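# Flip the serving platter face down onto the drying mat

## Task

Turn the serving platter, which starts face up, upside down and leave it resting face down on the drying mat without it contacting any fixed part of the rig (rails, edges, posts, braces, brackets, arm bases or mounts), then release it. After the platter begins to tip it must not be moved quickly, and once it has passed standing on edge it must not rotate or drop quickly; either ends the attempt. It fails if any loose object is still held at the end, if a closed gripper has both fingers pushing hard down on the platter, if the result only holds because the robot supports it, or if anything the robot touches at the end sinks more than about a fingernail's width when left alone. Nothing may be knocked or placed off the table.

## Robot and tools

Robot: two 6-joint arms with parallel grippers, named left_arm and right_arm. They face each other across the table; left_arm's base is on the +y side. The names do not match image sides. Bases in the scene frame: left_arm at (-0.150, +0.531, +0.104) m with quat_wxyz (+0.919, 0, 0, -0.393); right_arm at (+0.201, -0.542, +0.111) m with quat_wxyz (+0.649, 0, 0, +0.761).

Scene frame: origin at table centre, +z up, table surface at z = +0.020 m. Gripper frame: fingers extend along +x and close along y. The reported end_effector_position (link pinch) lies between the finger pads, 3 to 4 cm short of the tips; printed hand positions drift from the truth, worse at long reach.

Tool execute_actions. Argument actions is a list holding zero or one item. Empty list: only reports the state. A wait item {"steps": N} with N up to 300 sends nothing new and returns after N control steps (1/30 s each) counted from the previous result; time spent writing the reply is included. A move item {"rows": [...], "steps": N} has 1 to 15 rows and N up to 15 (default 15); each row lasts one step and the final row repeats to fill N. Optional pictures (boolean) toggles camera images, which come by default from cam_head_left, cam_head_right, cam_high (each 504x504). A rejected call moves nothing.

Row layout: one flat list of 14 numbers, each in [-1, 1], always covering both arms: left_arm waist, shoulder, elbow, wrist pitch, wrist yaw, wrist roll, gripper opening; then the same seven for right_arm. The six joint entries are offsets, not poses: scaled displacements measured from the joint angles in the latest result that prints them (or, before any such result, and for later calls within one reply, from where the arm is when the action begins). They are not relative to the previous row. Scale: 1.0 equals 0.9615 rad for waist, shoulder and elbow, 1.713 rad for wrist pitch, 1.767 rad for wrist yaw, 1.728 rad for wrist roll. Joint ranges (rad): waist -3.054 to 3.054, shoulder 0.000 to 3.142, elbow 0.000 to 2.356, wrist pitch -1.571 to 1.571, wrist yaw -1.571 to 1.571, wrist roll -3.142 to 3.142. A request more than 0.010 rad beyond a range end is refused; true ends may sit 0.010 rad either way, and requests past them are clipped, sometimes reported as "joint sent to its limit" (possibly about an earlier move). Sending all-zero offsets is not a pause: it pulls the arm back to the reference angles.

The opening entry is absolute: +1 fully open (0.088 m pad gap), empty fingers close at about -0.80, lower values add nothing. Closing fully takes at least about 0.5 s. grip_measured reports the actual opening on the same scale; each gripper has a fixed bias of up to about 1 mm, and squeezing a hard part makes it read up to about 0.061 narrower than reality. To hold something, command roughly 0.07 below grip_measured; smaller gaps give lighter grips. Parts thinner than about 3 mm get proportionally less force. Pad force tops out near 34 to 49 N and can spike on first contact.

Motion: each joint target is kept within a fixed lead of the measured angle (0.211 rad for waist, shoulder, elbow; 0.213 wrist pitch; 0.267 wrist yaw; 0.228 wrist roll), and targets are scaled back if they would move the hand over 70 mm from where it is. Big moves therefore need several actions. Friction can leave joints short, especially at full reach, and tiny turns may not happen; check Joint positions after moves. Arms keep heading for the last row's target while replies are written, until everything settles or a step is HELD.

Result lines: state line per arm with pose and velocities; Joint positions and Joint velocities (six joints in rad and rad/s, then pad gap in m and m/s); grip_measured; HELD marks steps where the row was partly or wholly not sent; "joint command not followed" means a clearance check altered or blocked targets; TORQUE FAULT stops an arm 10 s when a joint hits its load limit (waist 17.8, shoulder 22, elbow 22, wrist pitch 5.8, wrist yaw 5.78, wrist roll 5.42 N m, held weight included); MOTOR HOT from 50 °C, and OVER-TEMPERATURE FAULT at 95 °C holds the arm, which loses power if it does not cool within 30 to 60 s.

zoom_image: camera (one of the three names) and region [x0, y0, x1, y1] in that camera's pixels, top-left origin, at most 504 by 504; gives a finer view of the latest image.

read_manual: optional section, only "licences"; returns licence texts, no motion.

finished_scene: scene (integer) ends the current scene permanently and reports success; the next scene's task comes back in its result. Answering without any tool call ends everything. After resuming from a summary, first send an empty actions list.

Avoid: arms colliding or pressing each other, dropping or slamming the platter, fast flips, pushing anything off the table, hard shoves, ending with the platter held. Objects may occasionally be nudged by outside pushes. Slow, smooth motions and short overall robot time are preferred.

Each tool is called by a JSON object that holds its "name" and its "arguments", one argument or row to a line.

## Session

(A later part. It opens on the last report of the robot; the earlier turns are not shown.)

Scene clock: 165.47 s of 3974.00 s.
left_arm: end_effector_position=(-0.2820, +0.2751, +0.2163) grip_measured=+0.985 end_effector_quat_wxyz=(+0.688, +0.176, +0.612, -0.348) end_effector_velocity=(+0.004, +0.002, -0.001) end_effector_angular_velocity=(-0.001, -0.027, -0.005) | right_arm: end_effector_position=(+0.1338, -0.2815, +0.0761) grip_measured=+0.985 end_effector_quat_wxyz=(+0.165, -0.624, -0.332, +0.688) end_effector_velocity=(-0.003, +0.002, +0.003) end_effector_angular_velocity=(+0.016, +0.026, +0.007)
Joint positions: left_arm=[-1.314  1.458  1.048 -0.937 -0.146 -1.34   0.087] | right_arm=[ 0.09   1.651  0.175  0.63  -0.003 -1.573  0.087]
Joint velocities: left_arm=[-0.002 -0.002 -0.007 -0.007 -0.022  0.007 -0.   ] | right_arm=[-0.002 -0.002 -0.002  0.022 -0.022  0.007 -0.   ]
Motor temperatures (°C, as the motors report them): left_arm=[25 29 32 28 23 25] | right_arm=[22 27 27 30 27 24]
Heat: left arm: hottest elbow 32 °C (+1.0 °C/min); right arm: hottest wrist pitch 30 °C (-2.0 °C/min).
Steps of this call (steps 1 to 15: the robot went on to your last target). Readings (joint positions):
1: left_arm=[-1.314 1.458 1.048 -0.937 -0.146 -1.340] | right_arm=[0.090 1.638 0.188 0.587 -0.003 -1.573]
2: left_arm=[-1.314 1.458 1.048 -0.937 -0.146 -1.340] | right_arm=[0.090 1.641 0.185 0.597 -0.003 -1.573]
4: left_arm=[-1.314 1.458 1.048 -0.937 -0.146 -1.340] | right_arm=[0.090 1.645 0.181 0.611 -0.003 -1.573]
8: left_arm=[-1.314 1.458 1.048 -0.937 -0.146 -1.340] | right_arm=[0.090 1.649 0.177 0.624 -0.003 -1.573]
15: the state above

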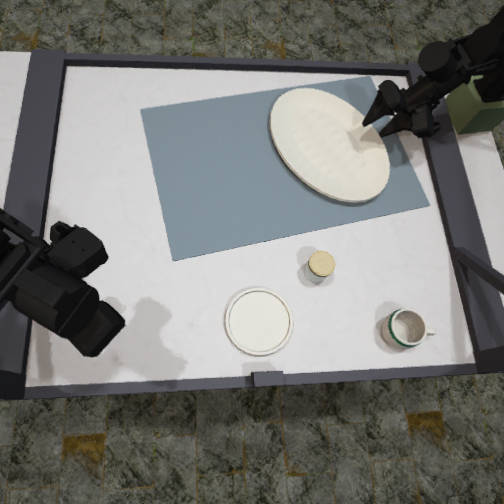

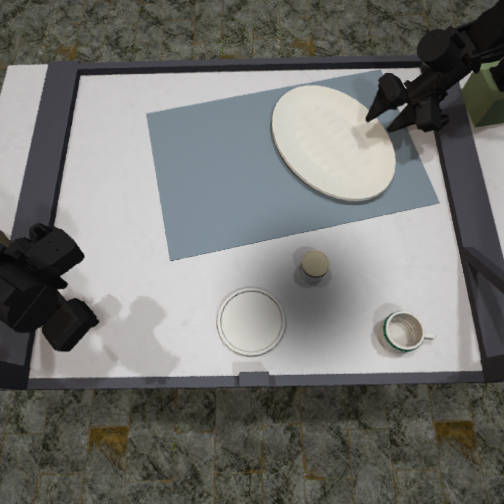

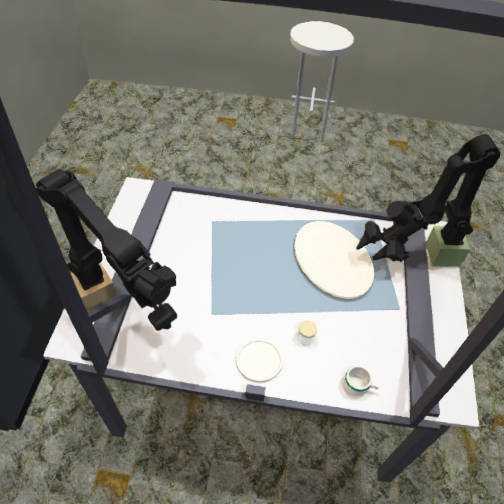

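{"name": "execute_actions", "arguments": {
  "actions": [
    {"rows": [[0,0,0,0,0,0,1, 0,-0.145,0.045,-0.162,0,0,1]], "steps": 15}
  ],
  "pictures": false
}}

{"name": "execute_actions", "arguments": {
  "actions": [
    {"rows": [[0,0,0,0,0,0,1, 0,0.03,0,0.015,0,0,1],[0,0,0,0,0,0,1, 0,0.03,0,0.015,0,0,1],[0,0,0,0,0,0,1, 0,0.03,0,0.015,0,0,1],[0,0,0,0,0,0,1, 0,0.06,0,0.032,0,0,1],[0,0,0,0,0,0,1, 0,0.06,0,0.032,0,0,1],[0,0,0,0,0,0,1, 0,0.06,0,0.032,0,0,1],[0,0,0,0,0,0,1, 0,0.1,0,0.054,0,0,1]], "steps": 15}
  ]
}}

{"name": "zoom_image", "arguments": {
  "camera": "cam_head_left",
  "region": [320, 60, 460, 200]
}}

Scene clock: 179.73 s of 3974.00 s.
left_arm: end_effector_position=(-0.2820, +0.2751, +0.2163) grip_measured=+0.985 end_effector_quat_wxyz=(+0.688, +0.176, +0.612, -0.348) end_effector_velocity=(-0.002, +0.000, +0.000) end_effector_angular_velocity=(-0.002, +0.008, -0.011) | right_arm: end_effector_position=(+0.1362, -0.2911, +0.0820) grip_measured=+0.984 end_effector_quat_wxyz=(+0.134, -0.639, -0.303, +0.695) end_effector_velocity=(+0.002, -0.010, -0.002) end_effector_angular_velocity=(-0.045, -0.010, +0.008)
Joint positions: left_arm=[-1.314  1.458  1.048 -0.937 -0.146 -1.34   0.087] | right_arm=[ 0.09   1.521  0.219  0.364 -0.003 -1.573  0.087]
Joint velocities: left_arm=[-0.002 -0.002 -0.002  0.007  0.007  0.007 -0.   ] | right_arm=[-0.002 -0.037 -0.002 -0.081 -0.007 -0.007 -0.   ]
Motor temperatures (°C, as the motors report them): left_arm=[25 29 33 28 23 25] | right_arm=[22 28 34 42 27 24]
Heat: left arm: hottest elbow 33 °C (+1.0 °C/min); right arm: hottest wrist pitch 42 °C (+12.0 °C/min).
Steps of this call (steps 1 to 15: the robot went on to your last target; steps 16 to 90: nothing new was sent; then 10.77 s passed at rest; steps 91 to 105: all 15 steps of this action). Readings (joint positions):
91: left_arm=[-1.314 1.458 1.048 -0.937 -0.146 -1.340] | right_arm=[0.090 1.632 0.173 0.610 -0.003 -1.573]
92: left_arm=[-1.314 1.458 1.048 -0.937 -0.146 -1.340] | right_arm=[0.090 1.605 0.176 0.567 -0.003 -1.573]
94: left_arm=[-1.314 1.458 1.048 -0.937 -0.146 -1.340] | right_arm=[0.090 1.585 0.202 0.495 -0.003 -1.573]
98: left_arm=[-1.314 1.458 1.048 -0.937 -0.146 -1.340] | right_arm=[0.090 1.542 0.219 0.408 -0.003 -1.573]
105: the state above

Scene clock: 180.23 s of 3974.00 s.
left_arm: end_effector_position=(-0.2820, +0.2751, +0.2163) grip_measured=+0.985 end_effector_quat_wxyz=(+0.688, +0.176, +0.612, -0.348) end_effector_velocity=(-0.001, -0.002, +0.002) end_effector_angular_velocity=(-0.014, +0.002, +0.006) | right_arm: end_effector_position=(+0.1356, -0.2888, +0.0756) grip_measured=+0.984 end_effector_quat_wxyz=(+0.136, -0.638, -0.305, +0.694) end_effector_velocity=(+0.000, -0.002, -0.002) end_effector_angular_velocity=(+0.009, -0.005, +0.020)
Joint positions: left_arm=[-1.314  1.458  1.048 -0.937 -0.146 -1.34   0.087] | right_arm=[ 0.09   1.581  0.214  0.434 -0.003 -1.573  0.087]
Joint velocities: left_arm=[-0.002 -0.002  0.002  0.007 -0.007 -0.007 -0.   ] | right_arm=[-0.002  0.012 -0.017  0.037 -0.007 -0.022 -0.   ]
Motor temperatures (°C, as the motors report them): left_arm=[25 29 33 28 23 25] | right_arm=[22 28 33 42 27 24]
Heat: left arm: hottest elbow 33 °C (+1.0 °C/min); right arm: hottest wrist pitch 42 °C (+12.1 °C/min).
Steps of this call (steps 1 to 15: all 15 steps of this action). Readings (joint positions):
1: left_arm=[-1.314 1.458 1.048 -0.937 -0.146 -1.340] | right_arm=[0.090 1.522 0.219 0.364 -0.003 -1.573]
2: left_arm=[-1.314 1.458 1.048 -0.937 -0.146 -1.340] | right_arm=[0.090 1.525 0.219 0.369 -0.003 -1.573]
4: left_arm=[-1.314 1.458 1.048 -0.937 -0.146 -1.340] | right_arm=[0.090 1.535 0.219 0.382 -0.003 -1.573]
8: left_arm=[-1.314 1.458 1.048 -0.937 -0.146 -1.340] | right_arm=[0.090 1.571 0.219 0.414 -0.003 -1.573]
15: the state above

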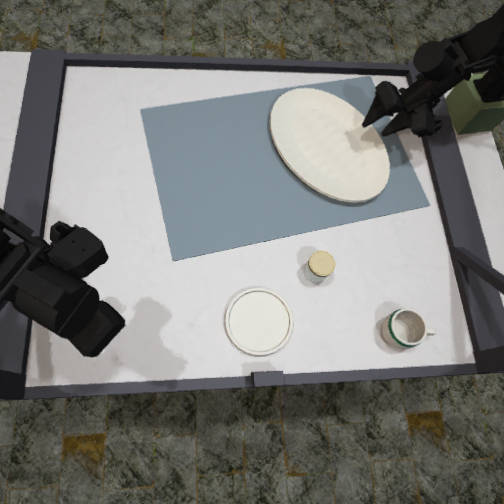

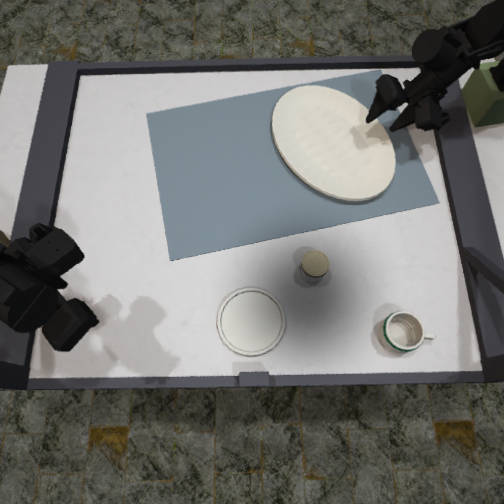

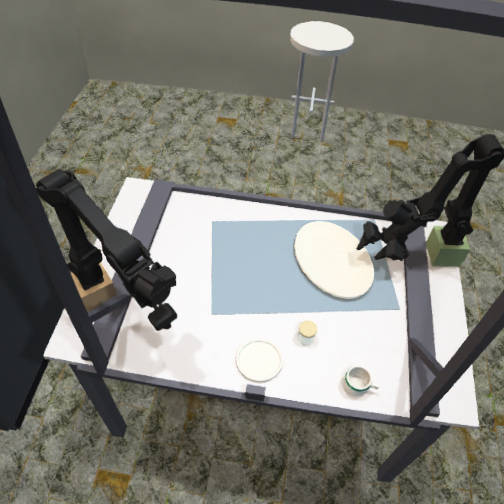

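Region (320, 60, 460, 200) of cam_head_left's 504x504 image, scaled by 3.600, with more detail than that image has.

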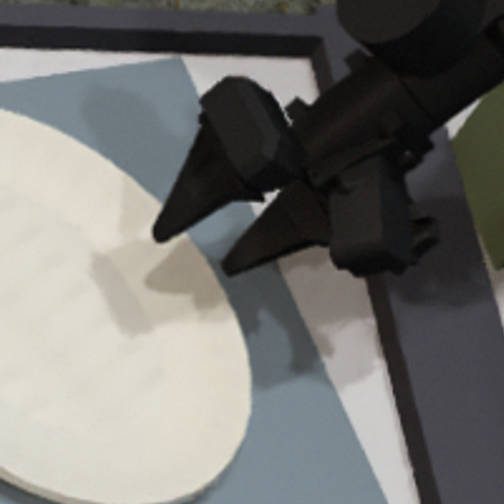

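{"name": "execute_actions", "arguments": {
  "actions": [
    {"rows": [[0,0,0,0,0,0,1, 0,-0.043,0,0,0,0,1],[0,0,0,0,0,0,1, 0,-0.043,0,0,0,0,1],[0,0,0,0,0,0,1, 0,-0.043,0,0,0,0,1],[0,0,0,0,0,0,1, 0,-0.043,0,0,0,0,1],[0,0,0,0,0,0,1, 0,-0.043,0.01,0.02,0,0,1],[0,0,0,0,0,0,1, 0,-0.02,0.015,0.035,0,0,1],[0,0,0,0,0,0,1, 0,0,0.02,0.05,0,0,1],[0,0,0,0,0,0,1, 0,0.02,0.02,0.065,0,0,1],[0,0,0,0,0,0,1, 0,0.035,0.02,0.07,0,0,1],[0,0,0,0,0,0,1, 0,0.046,0.02,0.07,0,0,1]], "steps": 15}
  ],
  "pictures": false
}}

{"name": "execute_actions", "arguments": {
  "actions": [
    {"steps": 10}
  ]
}}

{"name": "zoom_image", "arguments": {
  "camera": "cam_head_left",
  "region": [320, 60, 460, 200]
}}

Scene clock: 195.67 s of 3974.00 s.
left_arm: end_effector_position=(-0.2820, +0.2751, +0.2163) grip_measured=+0.985 end_effector_quat_wxyz=(+0.688, +0.176, +0.612, -0.348) end_effector_velocity=(+0.003, +0.001, +0.000) end_effector_angular_velocity=(-0.005, -0.020, +0.009) | right_arm: end_effector_position=(+0.1310, -0.2705, +0.0859) grip_measured=+0.984 end_effector_quat_wxyz=(+0.166, -0.623, -0.333, +0.688) end_effector_velocity=(-0.002, +0.004, -0.007) end_effector_angular_velocity=(+0.019, +0.015, -0.003)
Joint positions: left_arm=[-1.314  1.458  1.048 -0.937 -0.146 -1.34   0.087] | right_arm=[ 0.09   1.61   0.226  0.54  -0.003 -1.573  0.087]
Joint velocities: left_arm=[-0.002 -0.002 -0.002 -0.007 -0.022 -0.007 -0.   ] | right_arm=[-0.002  0.081 -0.007  0.11  -0.007  0.007 -0.   ]
Motor temperatures (°C, as the motors report them): left_arm=[25 29 33 28 23 25] | right_arm=[22 27 32 41 27 24]
Heat: left arm: hottest elbow 33 °C (+1.0 °C/min); right arm: hottest wrist pitch 41 °C (+13.2 °C/min).
Steps of this call (steps 1 to 15: the robot went on to your last target; steps 16 to 90: nothing new was sent; then 11.93 s passed at rest; steps 91 to 105: all 15 steps of this action). Readings (joint positions):
91: left_arm=[-1.314 1.458 1.048 -0.937 -0.146 -1.340] | right_arm=[0.090 1.576 0.211 0.439 -0.003 -1.573]
92: left_arm=[-1.314 1.458 1.048 -0.937 -0.146 -1.340] | right_arm=[0.090 1.569 0.211 0.437 -0.003 -1.573]
94: left_arm=[-1.314 1.458 1.048 -0.937 -0.146 -1.340] | right_arm=[0.090 1.564 0.211 0.433 -0.003 -1.573]
98: left_arm=[-1.314 1.458 1.048 -0.937 -0.146 -1.340] | right_arm=[0.090 1.566 0.216 0.484 -0.003 -1.573]
105: the state above

Scene clock: 196.00 s of 3974.00 s.
left_arm: end_effector_position=(-0.2820, +0.2751, +0.2163) grip_measured=+0.985 end_effector_quat_wxyz=(+0.688, +0.176, +0.612, -0.348) end_effector_velocity=(+0.001, +0.002, -0.000) end_effector_angular_velocity=(+0.002, -0.008, +0.006) | right_arm: end_effector_position=(+0.1308, -0.2697, +0.0855) grip_measured=+0.984 end_effector_quat_wxyz=(+0.168, -0.623, -0.334, +0.687) end_effector_velocity=(+0.000, -0.002, -0.001) end_effector_angular_velocity=(-0.000, -0.010, +0.019)
Joint positions: left_arm=[-1.314  1.458  1.048 -0.937 -0.146 -1.34   0.087] | right_arm=[ 0.09   1.618  0.226  0.552 -0.003 -1.573  0.087]
Joint velocities: left_arm=[-0.002 -0.002 -0.002 -0.007 -0.007 -0.007 -0.   ] | right_arm=[-0.002  0.002 -0.007  0.007 -0.007 -0.022 -0.   ]
Motor temperatures (°C, as the motors report them): left_arm=[25 29 33 28 23 25] | right_arm=[22 27 32 41 27 24]
Heat: left arm: hottest elbow 33 °C (+1.0 °C/min); right arm: hottest wrist pitch 41 °C (+13.1 °C/min).
Steps of this call (steps 1 to 10: the robot went on to your last target). Readings (joint positions):
1: left_arm=[-1.314 1.458 1.048 -0.937 -0.146 -1.340] | right_arm=[0.090 1.612 0.226 0.544 -0.003 -1.573]
2: left_arm=[-1.314 1.458 1.048 -0.937 -0.146 -1.340] | right_arm=[0.090 1.613 0.226 0.546 -0.003 -1.573]
4: left_arm=[-1.314 1.458 1.048 -0.937 -0.146 -1.340] | right_arm=[0.090 1.615 0.226 0.549 -0.003 -1.573]
8: left_arm=[-1.314 1.458 1.048 -0.937 -0.146 -1.340] | right_arm=[0.090 1.617 0.226 0.551 -0.003 -1.573]
10: the state above

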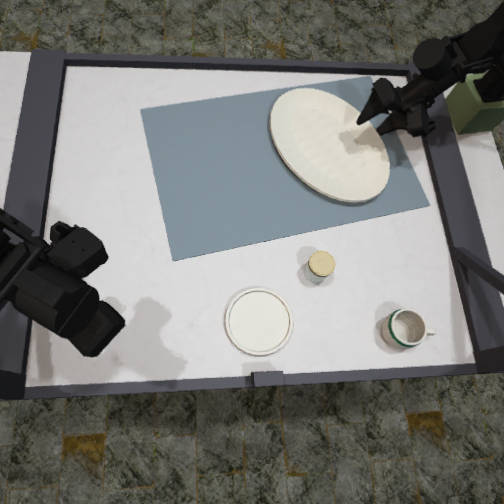

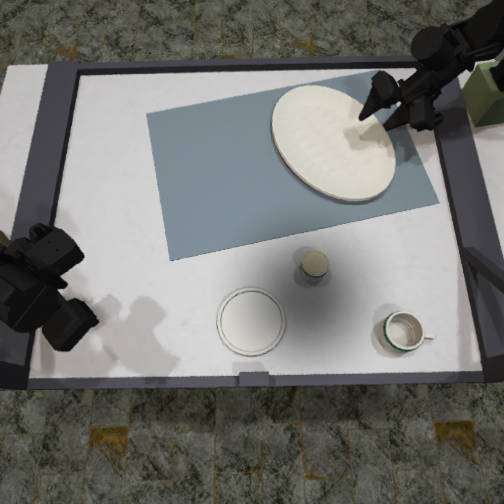

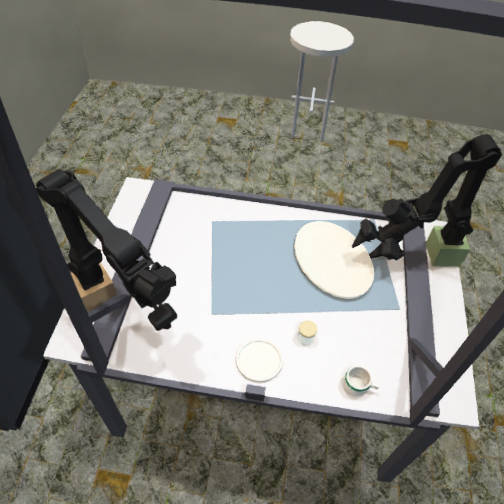

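Region (320, 60, 460, 200) of cam_head_left's 504x504 image, scaled by 3.600, with more detail than that image has.

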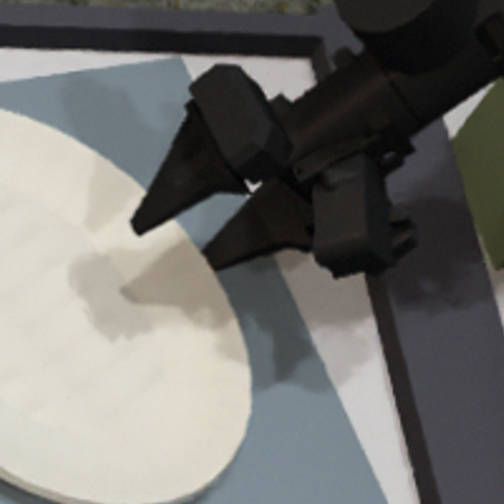

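{"name": "execute_actions", "arguments": {
  "actions": [
    {"rows": [[0,0,0,0,0,0,1, 0,0.02,0,0.02,0,0,1],[0,0,0,0,0,0,1, 0,0.035,0,0.035,0,0,1],[0,0,0,0,0,0,1, 0,0.05,0,0.05,0,0,1],[0,0,0,0,0,0,1, 0,0.065,0,0.065,0,0,1],[0,0,0,0,0,0,1, 0,0.08,0,0.08,0,0,1],[0,0,0,0,0,0,1, 0,0.095,0,0.095,0,0,1],[0,0,0,0,0,0,1, 0,0.11,0,0.108,0,0,1],[0,0,0,0,0,0,1, 0,0.125,0,0.12,0,0,1],[0,0,0,0,0,0,1, 0,0.137,0,0.133,0,0,1],[0,0,0,0,0,0,1, 0,0.147,0,0.133,0,0,1]], "steps": 15}
  ],
  "pictures": false
}}

{"name": "execute_actions", "arguments": {
  "actions": [
    {"steps": 10}
  ]
}}

{"name": "zoom_image", "arguments": {
  "camera": "cam_head_left",
  "region": [320, 60, 460, 200]
}}

Scene clock: 205.63 s of 3974.00 s.
left_arm: end_effector_position=(-0.2820, +0.2751, +0.2163) grip_measured=+0.985 end_effector_quat_wxyz=(+0.688, +0.176, +0.612, -0.348) end_effector_velocity=(+0.001, +0.002, -0.000) end_effector_angular_velocity=(+0.002, -0.004, +0.020) | right_arm: end_effector_position=(+0.1279, -0.2586, +0.0804) grip_measured=+0.984 end_effector_quat_wxyz=(+0.190, -0.612, -0.354, +0.681) end_effector_velocity=(+0.000, -0.002, -0.002) end_effector_angular_velocity=(+0.038, +0.020, -0.002)
Joint positions: left_arm=[-1.314  1.458  1.048 -0.937 -0.146 -1.34   0.087] | right_arm=[ 0.09   1.741  0.218  0.749 -0.003 -1.573  0.087]
Joint velocities: left_arm=[-0.002 -0.002 -0.002 -0.007 -0.007 -0.022 -0.   ] | right_arm=[-0.002  0.046 -0.037  0.125 -0.007  0.007 -0.   ]
Motor temperatures (°C, as the motors report them): left_arm=[25 29 33 28 23 25] | right_arm=[22 27 31 39 27 24]
Heat: left arm: hottest elbow 33 °C (+1.0 °C/min); right arm: hottest wrist pitch 39 °C (+11.1 °C/min).
Steps of this call (steps 1 to 30: the robot went on to your last target; steps 31 to 90: nothing new was sent; then 6.13 s passed at rest; steps 91 to 105: all 15 steps of this action). Readings (joint positions):
91: left_arm=[-1.314 1.458 1.048 -0.937 -0.146 -1.340] | right_arm=[0.090 1.620 0.226 0.557 -0.003 -1.573]
92: left_arm=[-1.314 1.458 1.048 -0.937 -0.146 -1.340] | right_arm=[0.090 1.624 0.226 0.567 -0.003 -1.573]
94: left_arm=[-1.314 1.458 1.048 -0.937 -0.146 -1.340] | right_arm=[0.090 1.639 0.226 0.595 -0.003 -1.573]
98: left_arm=[-1.314 1.458 1.048 -0.937 -0.146 -1.340] | right_arm=[0.090 1.690 0.226 0.667 -0.003 -1.573]
105: the state above

Scene clock: 205.97 s of 3974.00 s.
left_arm: end_effector_position=(-0.2820, +0.2751, +0.2163) grip_measured=+0.985 end_effector_quat_wxyz=(+0.688, +0.176, +0.612, -0.348) end_effector_velocity=(+0.003, +0.001, -0.002) end_effector_angular_velocity=(+0.007, -0.011, +0.011) | right_arm: end_effector_position=(+0.1280, -0.2588, +0.0802) grip_measured=+0.984 end_effector_quat_wxyz=(+0.192, -0.611, -0.356, +0.681) end_effector_velocity=(+0.002, -0.000, -0.001) end_effector_angular_velocity=(+0.000, -0.011, -0.003)
Joint positions: left_arm=[-1.314  1.458  1.048 -0.937 -0.146 -1.34   0.087] | right_arm=[ 0.09   1.746  0.213  0.765 -0.003 -1.573  0.087]
Joint velocities: left_arm=[ 0.002  0.002 -0.002 -0.007 -0.007 -0.007 -0.   ] | right_arm=[-0.002  0.007 -0.002  0.007  0.007 -0.007 -0.   ]
Motor temperatures (°C, as the motors report them): left_arm=[25 29 33 28 23 25] | right_arm=[22 27 31 39 27 24]
Heat: left arm: hottest elbow 33 °C (+1.0 °C/min); right arm: hottest wrist pitch 39 °C (+11.1 °C/min).
Steps of this call (steps 1 to 10: the robot went on to your last target). Readings (joint positions):
1: left_arm=[-1.314 1.458 1.048 -0.937 -0.146 -1.340] | right_arm=[0.090 1.742 0.216 0.753 -0.003 -1.573]
2: left_arm=[-1.314 1.458 1.048 -0.937 -0.146 -1.340] | right_arm=[0.090 1.743 0.216 0.755 -0.003 -1.573]
4: left_arm=[-1.314 1.458 1.048 -0.937 -0.146 -1.340] | right_arm=[0.090 1.744 0.214 0.760 -0.003 -1.573]
8: left_arm=[-1.314 1.458 1.048 -0.937 -0.146 -1.340] | right_arm=[0.090 1.746 0.213 0.763 -0.003 -1.573]
10: the state above

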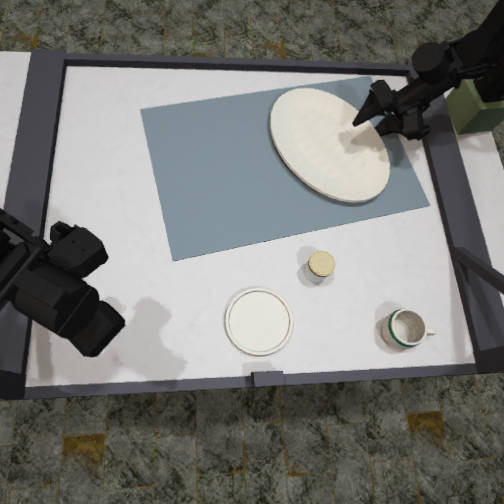

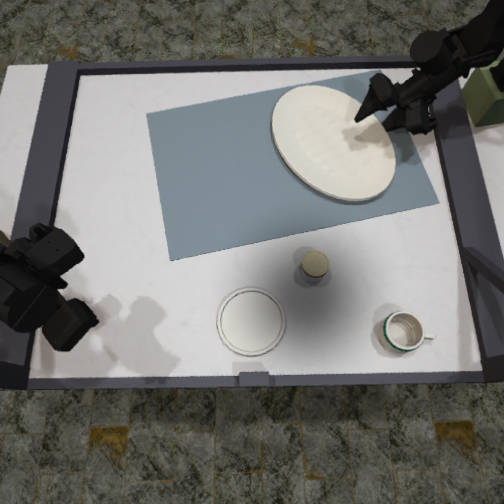

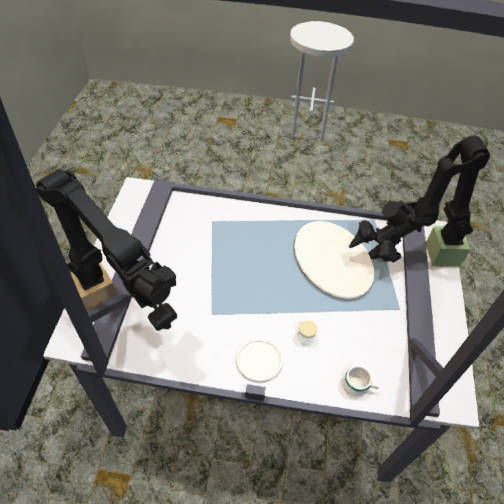

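Region (320, 60, 460, 200) of cam_head_left's 504x504 image, scaled by 3.600, with more detail than that image has.

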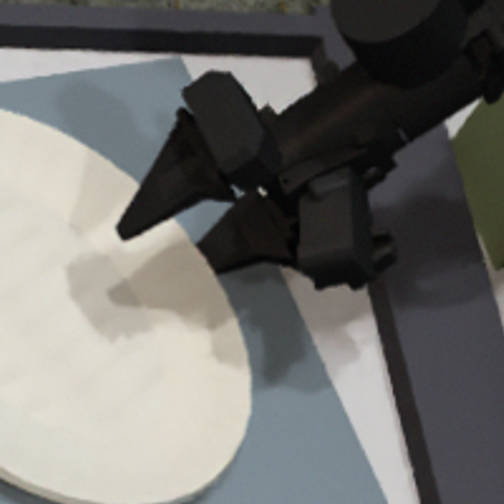

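{"name": "execute_actions", "arguments": {
  "actions": [
    {"rows": [[0,0,0,0,0,0,1, 0,-0.002,-0.006,0.015,0,0,1],[0,0,0,0,0,0,1, 0,-0.004,-0.012,0.024,0,0,1],[0,0,0,0,0,0,1, 0,-0.006,-0.018,0.033,0,0,1],[0,0,0,0,0,0,1, 0,-0.009,-0.024,0.042,0,0,1],[0,0,0,0,0,0,1, 0,-0.011,-0.03,0.051,0,0,1],[0,0,0,0,0,0,1, 0,-0.013,-0.036,0.06,0,0,1],[0,0,0,0,0,0,1, 0,-0.015,-0.042,0.069,0,0,1],[0,0,0,0,0,0,1, 0,-0.017,-0.048,0.078,0,0,1],[0,0,0,0,0,0,1, 0,-0.019,-0.054,0.087,0,0,1],[0,0,0,0,0,0,1, 0,-0.021,-0.06,0.096,0,0,1],[0,0,0,0,0,0,1, 0,-0.023,-0.066,0.105,0,0,1],[0,0,0,0,0,0,1, 0,-0.026,-0.072,0.114,0,0,1],[0,0,0,0,0,0,1, 0,-0.028,-0.078,0.123,0,0,1],[0,0,0,0,0,0,1, 0,-0.03,-0.082,0.132,0,0,1],[0,0,0,0,0,0,1, 0,-0.032,-0.085,0.14,0,0,1]], "steps": 15}
  ],
  "pictures": false
}}

{"name": "execute_actions", "arguments": {
  "actions": [
    {"steps": 12}
  ]
}}

{"name": "zoom_image", "arguments": {
  "camera": "cam_head_left",
  "region": [320, 60, 460, 200]
}}

Scene clock: 222.07 s of 3974.00 s.
left_arm: end_effector_position=(-0.2820, +0.2751, +0.2163) grip_measured=+0.985 end_effector_quat_wxyz=(+0.688, +0.176, +0.612, -0.348) end_effector_velocity=(+0.001, +0.002, +0.001) end_effector_angular_velocity=(+0.006, +0.003, -0.006) | right_arm: end_effector_position=(+0.1288, -0.2620, +0.0925) grip_measured=+0.984 end_effector_quat_wxyz=(+0.225, -0.593, -0.386, +0.670) end_effector_velocity=(+0.001, -0.005, +0.044) end_effector_angular_velocity=(+0.272, +0.068, +0.008)
Joint positions: left_arm=[-1.314  1.458  1.048 -0.937 -0.146 -1.34   0.087] | right_arm=[ 0.09   1.742  0.142  0.931 -0.003 -1.573  0.087]
Joint velocities: left_arm=[ 0.002 -0.007 -0.002 -0.007  0.007  0.007 -0.   ] | right_arm=[-0.002 -0.051 -0.173  0.403 -0.007 -0.007  0.   ]
Motor temperatures (°C, as the motors report them): left_arm=[25 30 33 28 23 25] | right_arm=[22 27 30 39 27 24]
Heat: left arm: hottest elbow 33 °C (+1.0 °C/min); right arm: hottest wrist pitch 39 °C (+10.2 °C/min).
Steps of this call (steps 1 to 30: the robot went on to your last target; steps 31 to 90: nothing new was sent; then 12.60 s passed at rest; steps 91 to 105: all 15 steps of this action). Readings (joint positions):
91: left_arm=[-1.314 1.458 1.048 -0.937 -0.146 -1.340] | right_arm=[0.090 1.747 0.211 0.768 -0.003 -1.573]
92: left_arm=[-1.314 1.458 1.048 -0.937 -0.146 -1.340] | right_arm=[0.090 1.747 0.208 0.774 -0.003 -1.573]
94: left_arm=[-1.314 1.458 1.048 -0.937 -0.146 -1.340] | right_arm=[0.090 1.747 0.203 0.788 -0.003 -1.573]
98: left_arm=[-1.314 1.458 1.048 -0.937 -0.146 -1.340] | right_arm=[0.090 1.747 0.182 0.833 -0.003 -1.573]
105: the state above

Scene clock: 222.47 s of 3974.00 s.
left_arm: end_effector_position=(-0.2820, +0.2751, +0.2163) grip_measured=+0.985 end_effector_quat_wxyz=(+0.688, +0.176, +0.612, -0.348) end_effector_velocity=(+0.003, +0.001, -0.000) end_effector_angular_velocity=(+0.002, -0.008, +0.011) | right_arm: end_effector_position=(+0.1290, -0.2627, +0.0981) grip_measured=+0.984 end_effector_quat_wxyz=(+0.237, -0.586, -0.396, +0.666) end_effector_velocity=(+0.003, -0.003, -0.001) end_effector_angular_velocity=(+0.006, -0.033, +0.013)
Joint positions: left_arm=[-1.314  1.458  1.048 -0.937 -0.146 -1.34   0.087] | right_arm=[ 0.09   1.736  0.121  0.98  -0.003 -1.573  0.087]
Joint velocities: left_arm=[ 0.002 -0.002 -0.002 -0.007 -0.007 -0.007 -0.   ] | right_arm=[-0.002 -0.002 -0.012  0.007  0.007 -0.037 -0.   ]
Motor temperatures (°C, as the motors report them): left_arm=[25 30 33 28 23 25] | right_arm=[22 27 30 39 27 24]
Heat: left arm: hottest elbow 33 °C (+1.0 °C/min); right arm: hottest wrist pitch 39 °C (+10.1 °C/min).
Steps of this call (steps 1 to 12: the robot went on to your last target). Readings (joint positions):
1: left_arm=[-1.314 1.458 1.048 -0.937 -0.146 -1.340] | right_arm=[0.090 1.741 0.136 0.942 -0.003 -1.573]
2: left_arm=[-1.314 1.458 1.048 -0.937 -0.146 -1.340] | right_arm=[0.090 1.739 0.132 0.952 -0.003 -1.573]
4: left_arm=[-1.314 1.458 1.048 -0.937 -0.146 -1.340] | right_arm=[0.090 1.738 0.127 0.964 -0.003 -1.573]
8: left_arm=[-1.314 1.458 1.048 -0.937 -0.146 -1.340] | right_arm=[0.090 1.736 0.123 0.976 -0.003 -1.573]
12: the state above

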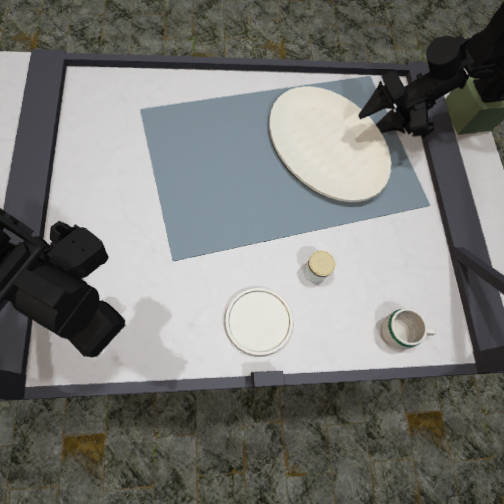

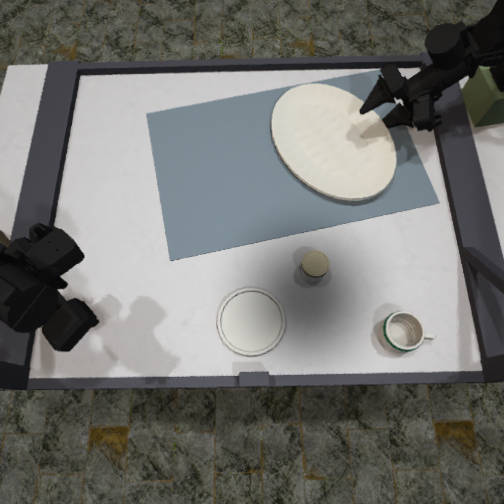

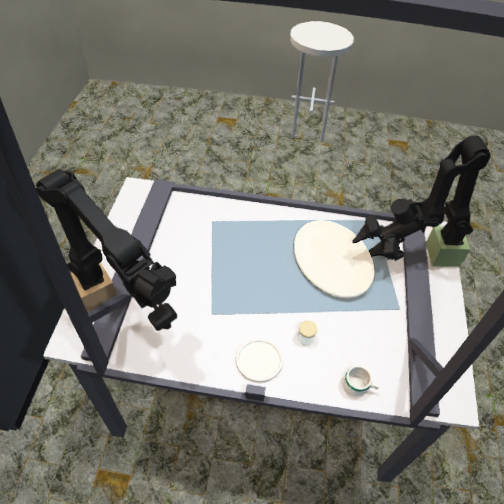

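Region (320, 60, 460, 200) of cam_head_left's 504x504 image, scaled by 3.600, with more detail than that image has.

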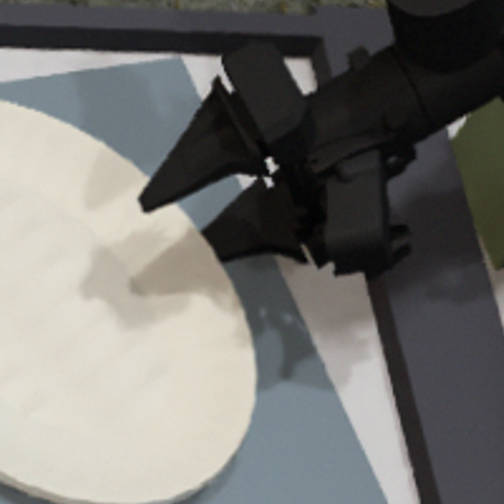

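{"name": "execute_actions", "arguments": {
  "actions": [
    {"rows": [[0,0,0,0,0,0,1, 0,-0.022,0.01,0.015,0,0,0.94],[0,0,0,0,0,0,1, 0,-0.022,0.01,0.015,0,0,0.9],[0,0,0,0,0,0,1, 0,-0.022,0.01,0.015,0,0,0.86],[0,0,0,0,0,0,1, 0,-0.022,0.01,0.015,0,0,0.82],[0,0,0,0,0,0,1, 0,-0.022,0.01,0.015,0,0,0.78],[0,0,0,0,0,0,1, 0,-0.022,0.01,0.015,0,0,0.74],[0,0,0,0,0,0,1, 0,-0.022,0.01,0.015,0,0,0.7],[0,0,0,0,0,0,1, 0,-0.022,0.01,0.015,0,0,0.66],[0,0,0,0,0,0,1, 0,-0.022,0.01,0.015,0,0,0.62],[0,0,0,0,0,0,1, 0,-0.022,0.01,0.015,0,0,0.58],[0,0,0,0,0,0,1, 0,-0.022,0.01,0.015,0,0,0.54],[0,0,0,0,0,0,1, 0,-0.022,0.01,0.015,0,0,0.5],[0,0,0,0,0,0,1, 0,-0.022,0.01,0.015,0,0,0.46],[0,0,0,0,0,0,1, 0,-0.022,0.01,0.015,0,0,0.42],[0,0,0,0,0,0,1, 0,-0.022,0.01,0.015,0,0,0.38]], "steps": 15}
  ],
  "pictures": false
}}

{"name": "execute_actions", "arguments": {
  "actions": [
    {"rows": [[0,0,0,0,0,0,1, 0,-0.022,0.02,0.015,0,0,0.34],[0,0,0,0,0,0,1, 0,-0.022,0.02,0.015,0,0,0.3],[0,0,0,0,0,0,1, 0,-0.022,0.02,0.015,0,0,0.26],[0,0,0,0,0,0,1, 0,-0.022,0.02,0.015,0,0,0.22],[0,0,0,0,0,0,1, 0,-0.022,0.02,0.015,0,0,0.18],[0,0,0,0,0,0,1, 0,-0.022,0.02,0.015,0,0,0.14],[0,0,0,0,0,0,1, 0,-0.022,0.02,0.015,0,0,0.1],[0,0,0,0,0,0,1, 0,-0.022,0.02,0.015,0,0,0.06],[0,0,0,0,0,0,1, 0,-0.022,0.02,0.015,0,0,0.02],[0,0,0,0,0,0,1, 0,-0.022,0.02,0.015,0,0,-0.02],[0,0,0,0,0,0,1, 0,-0.022,0.02,0.015,0,0,-0.06],[0,0,0,0,0,0,1, 0,-0.022,0.02,0.015,0,0,-0.1],[0,0,0,0,0,0,1, 0,-0.022,0.02,0.015,0,0,-0.14],[0,0,0,0,0,0,1, 0,-0.022,0.02,0.015,0,0,-0.18],[0,0,0,0,0,0,1, 0,-0.022,0.02,0.015,0,0,-0.22]], "steps": 15}
  ]
}}

{"name": "zoom_image", "arguments": {
  "camera": "cam_head_left",
  "region": [320, 60, 460, 200]
}}

Scene clock: 234.43 s of 3974.00 s.
left_arm: end_effector_position=(-0.2820, +0.2751, +0.2163) grip_measured=+0.985 end_effector_quat_wxyz=(+0.688, +0.176, +0.612, -0.348) end_effector_velocity=(+0.003, +0.001, +0.001) end_effector_angular_velocity=(-0.009, -0.018, +0.009) | right_arm: end_effector_position=(+0.1288, -0.2622, +0.0993) grip_measured=+0.531 end_effector_quat_wxyz=(+0.239, -0.585, -0.398, +0.666) end_effector_velocity=(+0.000, -0.002, -0.001) end_effector_angular_velocity=(-0.007, -0.003, +0.008)
Joint positions: left_arm=[-1.314  1.458  1.048 -0.937 -0.146 -1.34   0.087] | right_arm=[ 0.09   1.734  0.12   0.986 -0.003 -1.573  0.065]
Joint velocities: left_arm=[-0.002 -0.007 -0.002 -0.007 -0.022 -0.007 -0.   ] | right_arm=[-0.002 -0.002 -0.002 -0.007 -0.007 -0.007 -0.057]
Motor temperatures (°C, as the motors report them): left_arm=[25 30 33 28 23 25] | right_arm=[22 28 29 41 27 24]
Heat: left arm: hottest elbow 33 °C (+0.0 °C/min); right arm: hottest wrist pitch 41 °C (+3.0 °C/min).
Steps of this call (steps 1 to 30: the robot went on to your last target; steps 31 to 90: nothing new was sent; then 8.47 s passed at rest; steps 91 to 105: all 15 steps of this action). Readings (joint positions):
91: left_arm=[-1.314 1.458 1.048 -0.937 -0.146 -1.340] | right_arm=[0.090 1.736 0.120 0.983 -0.003 -1.573]
92: left_arm=[-1.314 1.458 1.048 -0.937 -0.146 -1.340] | right_arm=[0.090 1.736 0.120 0.983 -0.003 -1.573]
94: left_arm=[-1.314 1.458 1.048 -0.937 -0.146 -1.340] | right_arm=[0.090 1.735 0.120 0.984 -0.003 -1.573]
98: left_arm=[-1.314 1.458 1.048 -0.937 -0.146 -1.340] | right_arm=[0.090 1.735 0.120 0.985 -0.003 -1.573]
105: the state above

Scene clock: 234.93 s of 3974.00 s.
left_arm: end_effector_position=(-0.2820, +0.2751, +0.2163) grip_measured=+0.985 end_effector_quat_wxyz=(+0.688, +0.176, +0.612, -0.348) end_effector_velocity=(+0.003, +0.001, +0.001) end_effector_angular_velocity=(-0.009, -0.018, +0.009) | right_arm: end_effector_position=(+0.1285, -0.2609, +0.1015) grip_measured=-0.066 end_effector_quat_wxyz=(+0.242, -0.582, -0.401, +0.664) end_effector_velocity=(-0.001, +0.001, +0.003) end_effector_angular_velocity=(+0.012, +0.001, +0.008)
Joint positions: left_arm=[-1.314  1.458  1.048 -0.937 -0.146 -1.34   0.087] | right_arm=[ 0.09   1.731  0.12   0.993 -0.003 -1.573  0.036]
Joint velocities: left_arm=[-0.002 -0.007 -0.002 -0.007 -0.022 -0.007 -0.   ] | right_arm=[-0.002 -0.007 -0.002  0.007 -0.007 -0.007 -0.058]
Motor temperatures (°C, as the motors report them): left_arm=[25 30 33 28 23 25] | right_arm=[22 28 29 41 27 24]
Heat: left arm: hottest elbow 33 °C (+0.0 °C/min); right arm: hottest wrist pitch 41 °C (+2.0 °C/min).
Steps of this call (steps 1 to 15: all 15 steps of this action). Readings (joint positions):
1: left_arm=[-1.314 1.458 1.048 -0.937 -0.146 -1.340] | right_arm=[0.090 1.734 0.120 0.987 -0.003 -1.573]
2: left_arm=[-1.314 1.458 1.048 -0.937 -0.146 -1.340] | right_arm=[0.090 1.733 0.120 0.988 -0.003 -1.573]
4: left_arm=[-1.314 1.458 1.048 -0.937 -0.146 -1.340] | right_arm=[0.090 1.733 0.120 0.990 -0.003 -1.573]
8: left_arm=[-1.314 1.458 1.048 -0.937 -0.146 -1.340] | right_arm=[0.090 1.731 0.120 0.992 -0.003 -1.573]
15: the state above

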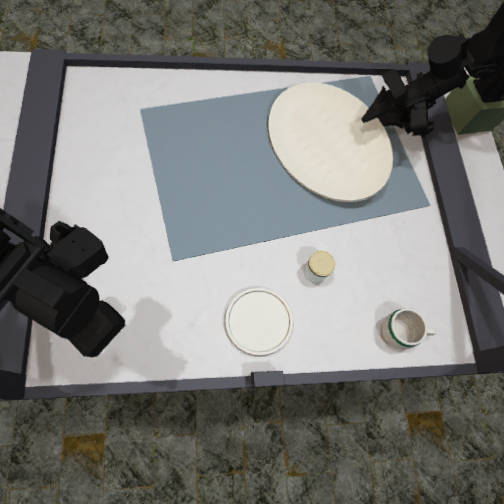

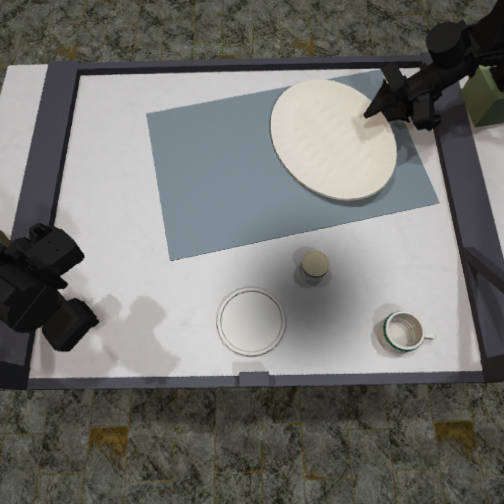

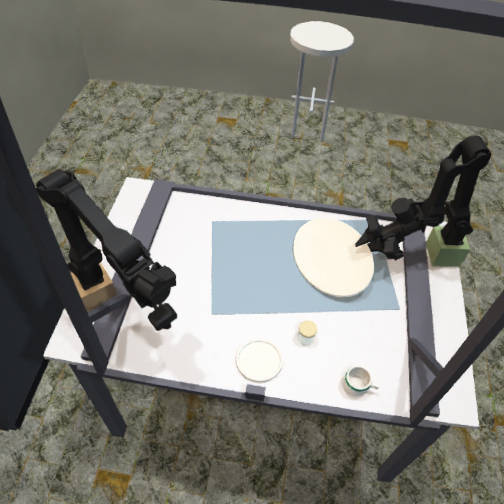

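Region (320, 60, 460, 200) of cam_head_left's 504x504 image, scaled by 3.600, with more detail than that image has.

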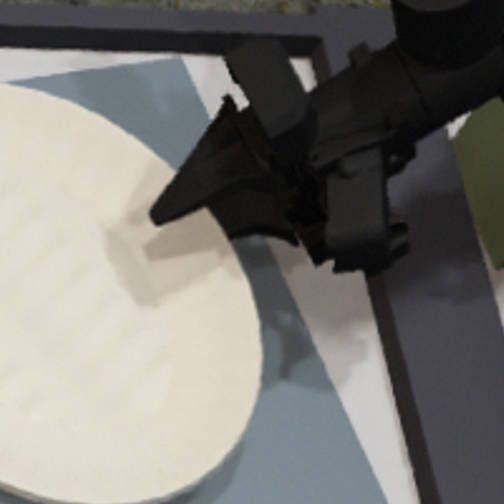

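{"name": "execute_actions", "arguments": {
  "actions": [
    {"rows": [[0,0,0,0,0,0,1, 0,-0.02,0.025,0.012,0,0,-0.22],[0,0,0,0,0,0,1, 0,-0.02,0.03,0.01,0,0,-0.22],[0,0,0,0,0,0,1, 0,-0.019,0.036,0.008,0,0,-0.22],[0,0,0,0,0,0,1, 0,-0.018,0.042,0.006,0,0,-0.22],[0,0,0,0,0,0,1, 0,-0.017,0.048,0.004,0,0,-0.22],[0,0,0,0,0,0,1, 0,-0.016,0.054,0.002,0,0,-0.22],[0,0,0,0,0,0,1, 0,-0.015,0.06,0,0,0,-0.22],[0,0,0,0,0,0,1, 0,-0.014,0.066,-0.002,0,0,-0.22],[0,0,0,0,0,0,1, 0,-0.013,0.072,-0.004,0,0,-0.22],[0,0,0,0,0,0,1, 0,-0.012,0.078,-0.006,0,0,-0.22],[0,0,0,0,0,0,1, 0,-0.011,0.084,-0.008,0,0,-0.22],[0,0,0,0,0,0,1, 0,-0.01,0.09,-0.011,0,0,-0.22],[0,0,0,0,0,0,1, 0,-0.008,0.095,-0.014,0,0,-0.22],[0,0,0,0,0,0,1, 0,-0.006,0.099,-0.016,0,0,-0.22]], "steps": 15}
  ],
  "pictures": false
}}

{"name": "execute_actions", "arguments": {
  "actions": [
    {"steps": 12}
  ]
}}

{"name": "zoom_image", "arguments": {
  "camera": "cam_head_left",
  "region": [320, 60, 460, 200]
}}

Scene clock: 246.77 s of 3974.00 s.
left_arm: end_effector_position=(-0.2820, +0.2751, +0.2163) grip_measured=+0.985 end_effector_quat_wxyz=(+0.688, +0.176, +0.612, -0.348) end_effector_velocity=(+0.003, +0.001, -0.000) end_effector_angular_velocity=(+0.003, -0.012, -0.003) | right_arm: end_effector_position=(+0.1257, -0.2499, +0.1047) grip_measured=-0.216 end_effector_quat_wxyz=(+0.244, -0.581, -0.402, +0.664) end_effector_velocity=(-0.010, +0.038, +0.014) end_effector_angular_velocity=(+0.042, +0.021, -0.001)
Joint positions: left_arm=[-1.314  1.458  1.048 -0.937 -0.146 -1.34   0.087] | right_arm=[ 0.09   1.731  0.163  0.955 -0.003 -1.573  0.028]
Joint velocities: left_arm=[ 0.002 -0.002 -0.002 -0.007 -0.007  0.007 -0.   ] | right_arm=[-0.002  0.022  0.134 -0.066 -0.007  0.007 -0.   ]
Motor temperatures (°C, as the motors report them): left_arm=[25 30 33 28 23 25] | right_arm=[22 29 29 42 27 24]
Heat: left arm: hottest elbow 33 °C (+0.0 °C/min); right arm: hottest wrist pitch 42 °C (+1.0 °C/min).
Steps of this call (steps 1 to 15: the robot went on to your last target; steps 16 to 90: nothing new was sent; then 8.33 s passed at rest; steps 91 to 105: all 15 steps of this action). Readings (joint positions):
91: left_arm=[-1.314 1.458 1.048 -0.937 -0.146 -1.340] | right_arm=[0.090 1.731 0.120 0.993 -0.003 -1.573]
92: left_arm=[-1.314 1.458 1.048 -0.937 -0.146 -1.340] | right_arm=[0.090 1.731 0.120 0.993 -0.003 -1.573]
94: left_arm=[-1.314 1.458 1.048 -0.937 -0.146 -1.340] | right_arm=[0.090 1.730 0.120 0.993 -0.003 -1.573]
98: left_arm=[-1.314 1.458 1.048 -0.937 -0.146 -1.340] | right_arm=[0.090 1.730 0.129 0.983 -0.003 -1.573]
105: the state above

Scene clock: 247.17 s of 3974.00 s.
left_arm: end_effector_position=(-0.2820, +0.2751, +0.2163) grip_measured=+0.985 end_effector_quat_wxyz=(+0.688, +0.176, +0.612, -0.348) end_effector_velocity=(+0.004, +0.002, -0.003) end_effector_angular_velocity=(+0.003, -0.029, -0.005) | right_arm: end_effector_position=(+0.1249, -0.2468, +0.1050) grip_measured=-0.216 end_effector_quat_wxyz=(+0.244, -0.582, -0.402, +0.664) end_effector_velocity=(+0.000, -0.003, -0.004) end_effector_angular_velocity=(-0.021, -0.007, +0.008)
Joint positions: left_arm=[-1.314  1.458  1.048 -0.937 -0.146 -1.34   0.087] | right_arm=[ 0.09   1.735  0.177  0.944 -0.003 -1.573  0.028]
Joint velocities: left_arm=[-0.002  0.002 -0.007 -0.007 -0.022  0.007 -0.   ] | right_arm=[-0.002 -0.002 -0.002 -0.022 -0.007 -0.007 -0.   ]
Motor temperatures (°C, as the motors report them): left_arm=[25 30 33 28 23 25] | right_arm=[22 29 29 43 27 24]
Heat: left arm: hottest elbow 33 °C (+0.0 °C/min); right arm: hottest wrist pitch 43 °C (+2.0 °C/min).
Steps of this call (steps 1 to 12: the robot went on to your last target). Readings (joint positions):
1: left_arm=[-1.314 1.458 1.048 -0.937 -0.146 -1.340] | right_arm=[0.090 1.732 0.168 0.952 -0.003 -1.573]
2: left_arm=[-1.314 1.458 1.048 -0.937 -0.146 -1.340] | right_arm=[0.090 1.733 0.171 0.951 -0.003 -1.573]
4: left_arm=[-1.314 1.458 1.048 -0.937 -0.146 -1.340] | right_arm=[0.090 1.733 0.174 0.948 -0.003 -1.573]
8: left_arm=[-1.314 1.458 1.048 -0.937 -0.146 -1.340] | right_arm=[0.090 1.735 0.176 0.945 -0.003 -1.573]
12: the state above

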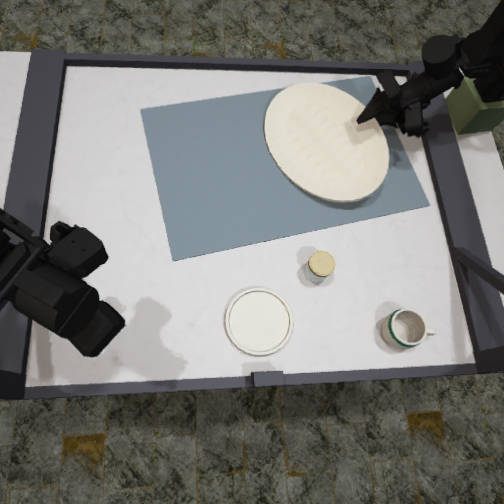

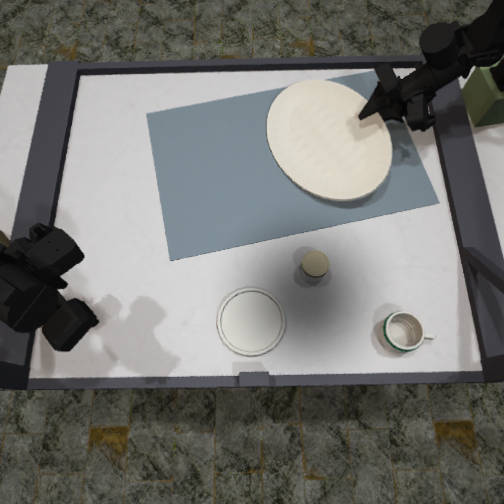

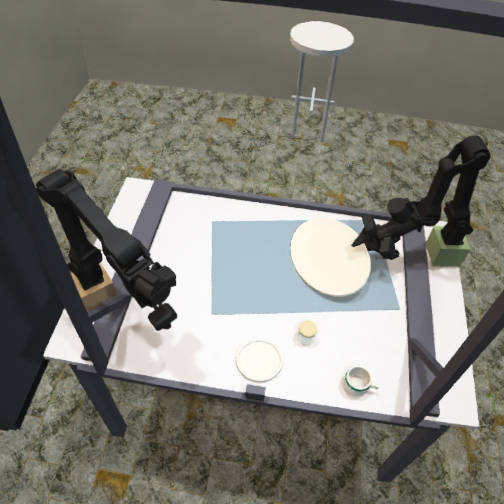

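Region (320, 60, 460, 200) of cam_head_left's 504x504 image, scaled by 3.600, with more detail than that image has.

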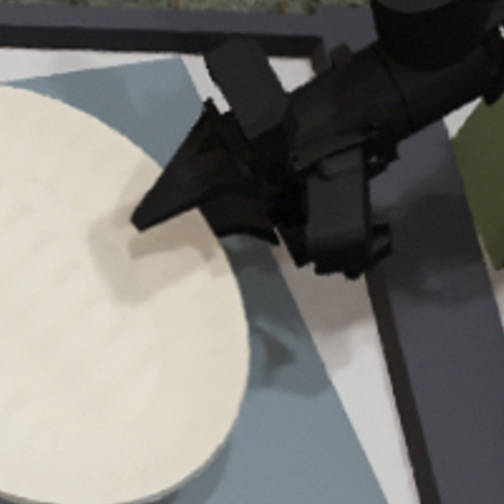

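{"name": "execute_actions", "arguments": {
  "actions": [
    {"rows": [[0,0,0,0,0,0,1, 0,-0.015,0.015,0.012,0,0,-0.26],[0,0,0,0,0,0,1, 0,-0.015,0.015,0.012,0,0,-0.3],[0,0,0,0,0,0,1, 0,-0.015,0.015,0.012,0,0,-0.34],[0,0,0,0,0,0,1, 0,-0.015,0.015,0.012,0,0,-0.38],[0,0,0,0,0,0,1, 0,-0.015,0.015,0.012,0,0,-0.42],[0,0,0,0,0,0,1, 0,-0.015,0.015,0.012,0,0,-0.46],[0,0,0,0,0,0,1, 0,-0.015,0.015,0.012,0,0,-0.5],[0,0,0,0,0,0,1, 0,-0.015,0.015,0.012,0,0,-0.53],[0,0,0,0,0,0,1, 0,-0.015,0.015,0.012,0,0,-0.56],[0,0,0,0,0,0,1, 0,-0.015,0.015,0.012,0,0,-0.59],[0,0,0,0,0,0,1, 0,-0.015,0.015,0.012,0,0,-0.62],[0,0,0,0,0,0,1, 0,-0.015,0.015,0.012,0,0,-0.65],[0,0,0,0,0,0,1, 0,-0.015,0.015,0.012,0,0,-0.68],[0,0,0,0,0,0,1, 0,-0.015,0.015,0.012,0,0,-0.71],[0,0,0,0,0,0,1, 0,-0.015,0.015,0.012,0,0,-0.74]], "steps": 15}
  ],
  "pictures": false
}}

{"name": "execute_actions", "arguments": {
  "actions": [
    {"steps": 12}
  ]
}}

{"name": "zoom_image", "arguments": {
  "camera": "cam_head_left",
  "region": [320, 60, 460, 200]
}}

Scene clock: 256.17 s of 3974.00 s.
left_arm: end_effector_position=(-0.2820, +0.2751, +0.2163) grip_measured=+0.985 end_effector_quat_wxyz=(+0.688, +0.176, +0.612, -0.348) end_effector_velocity=(+0.001, -0.002, +0.000) end_effector_angular_velocity=(-0.010, -0.000, +0.011) | right_arm: end_effector_position=(+0.1250, -0.2470, +0.1045) grip_measured=-0.621 end_effector_quat_wxyz=(+0.243, -0.582, -0.401, +0.664) end_effector_velocity=(+0.002, -0.003, -0.004) end_effector_angular_velocity=(-0.027, +0.016, -0.014)
Joint positions: left_arm=[-1.314  1.458  1.048 -0.937 -0.146 -1.34   0.087] | right_arm=[ 0.09   1.735  0.177  0.94  -0.003 -1.573  0.009]
Joint velocities: left_arm=[ 0.002 -0.002 -0.002  0.007 -0.007 -0.007  0.   ] | right_arm=[-0.007 -0.002 -0.002 -0.022 -0.007  0.022 -0.044]
Motor temperatures (°C, as the motors report them): left_arm=[25 30 33 28 23 25] | right_arm=[22 29 30 44 27 24]
Heat: left arm: hottest elbow 33 °C (+0.0 °C/min); right arm: hottest wrist pitch 44 °C (+3.0 °C/min).
Steps of this call (steps 1 to 30: the robot went on to your last target; steps 31 to 90: nothing new was sent; then 5.50 s passed at rest; steps 91 to 105: all 15 steps of this action). Readings (joint positions):
91: left_arm=[-1.314 1.458 1.048 -0.937 -0.146 -1.340] | right_arm=[0.090 1.735 0.177 0.943 -0.003 -1.573]
92: left_arm=[-1.314 1.458 1.048 -0.937 -0.146 -1.340] | right_arm=[0.090 1.735 0.177 0.942 -0.003 -1.573]
94: left_arm=[-1.314 1.458 1.048 -0.937 -0.146 -1.340] | right_arm=[0.090 1.735 0.177 0.941 -0.003 -1.573]
98: left_arm=[-1.314 1.458 1.048 -0.937 -0.146 -1.340] | right_arm=[0.090 1.735 0.177 0.940 -0.003 -1.573]
105: the state above

Scene clock: 256.57 s of 3974.00 s.
left_arm: end_effector_position=(-0.2820, +0.2751, +0.2163) grip_measured=+0.985 end_effector_quat_wxyz=(+0.688, +0.176, +0.612, -0.348) end_effector_velocity=(-0.000, -0.001, +0.000) end_effector_angular_velocity=(-0.010, -0.000, +0.006) | right_arm: end_effector_position=(+0.1236, -0.2462, +0.1062) grip_measured=-0.688 end_effector_quat_wxyz=(+0.242, -0.580, -0.407, +0.663) end_effector_velocity=(+0.002, -0.003, -0.004) end_effector_angular_velocity=(-0.021, -0.007, +0.003)
Joint positions: left_arm=[-1.314  1.458  1.048 -0.937 -0.146 -1.34   0.087] | right_arm=[ 0.093  1.735  0.177  0.95  -0.005 -1.579  0.005]
Joint velocities: left_arm=[-0.002 -0.002 -0.002  0.007 -0.007 -0.007 -0.   ] | right_arm=[-0.007 -0.002 -0.002 -0.022 -0.007 -0.007 -0.   ]
Motor temperatures (°C, as the motors report them): left_arm=[25 30 33 28 23 25] | right_arm=[22 29 30 44 27 24]
Heat: left arm: hottest elbow 33 °C (+0.0 °C/min); right arm: hottest wrist pitch 44 °C (+4.0 °C/min).
Steps of this call (steps 1 to 12: the robot went on to your last target). Readings (joint positions):
1: left_arm=[-1.314 1.458 1.048 -0.937 -0.146 -1.340] | right_arm=[0.090 1.735 0.177 0.940 -0.003 -1.573]
2: left_arm=[-1.314 1.458 1.048 -0.937 -0.146 -1.340] | right_arm=[0.091 1.735 0.177 0.942 -0.003 -1.576]
4: left_arm=[-1.314 1.458 1.048 -0.937 -0.146 -1.340] | right_arm=[0.092 1.735 0.177 0.947 -0.004 -1.578]
8: left_arm=[-1.314 1.458 1.048 -0.937 -0.146 -1.340] | right_arm=[0.093 1.735 0.177 0.950 -0.005 -1.580]
12: the state above

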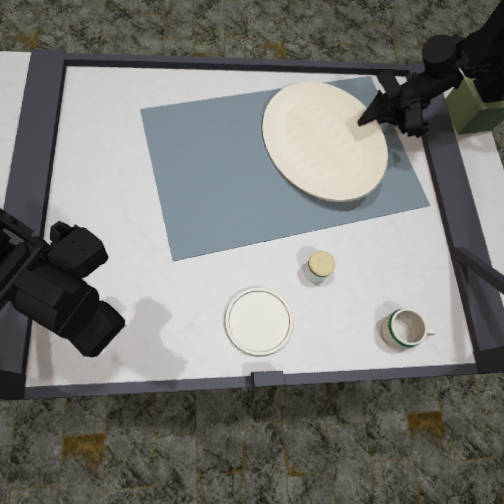

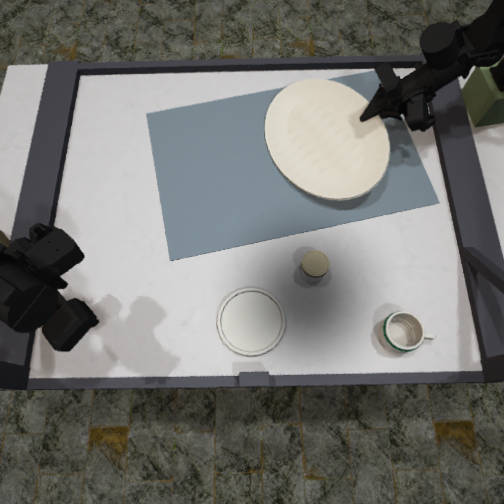

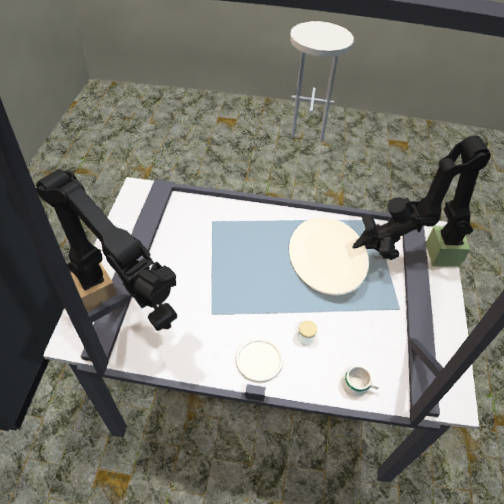

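Region (320, 60, 460, 200) of cam_head_left's 504x504 image, scaled by 3.600, with more detail than that image has.

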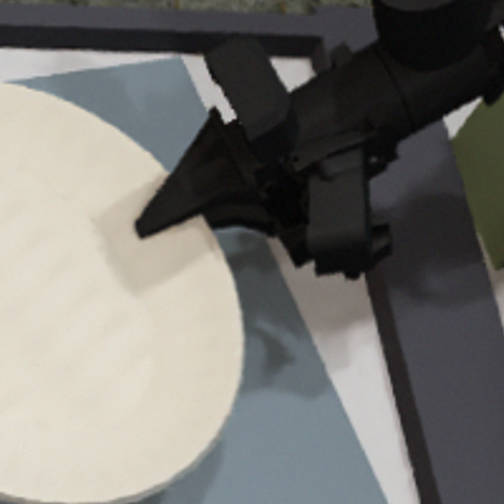

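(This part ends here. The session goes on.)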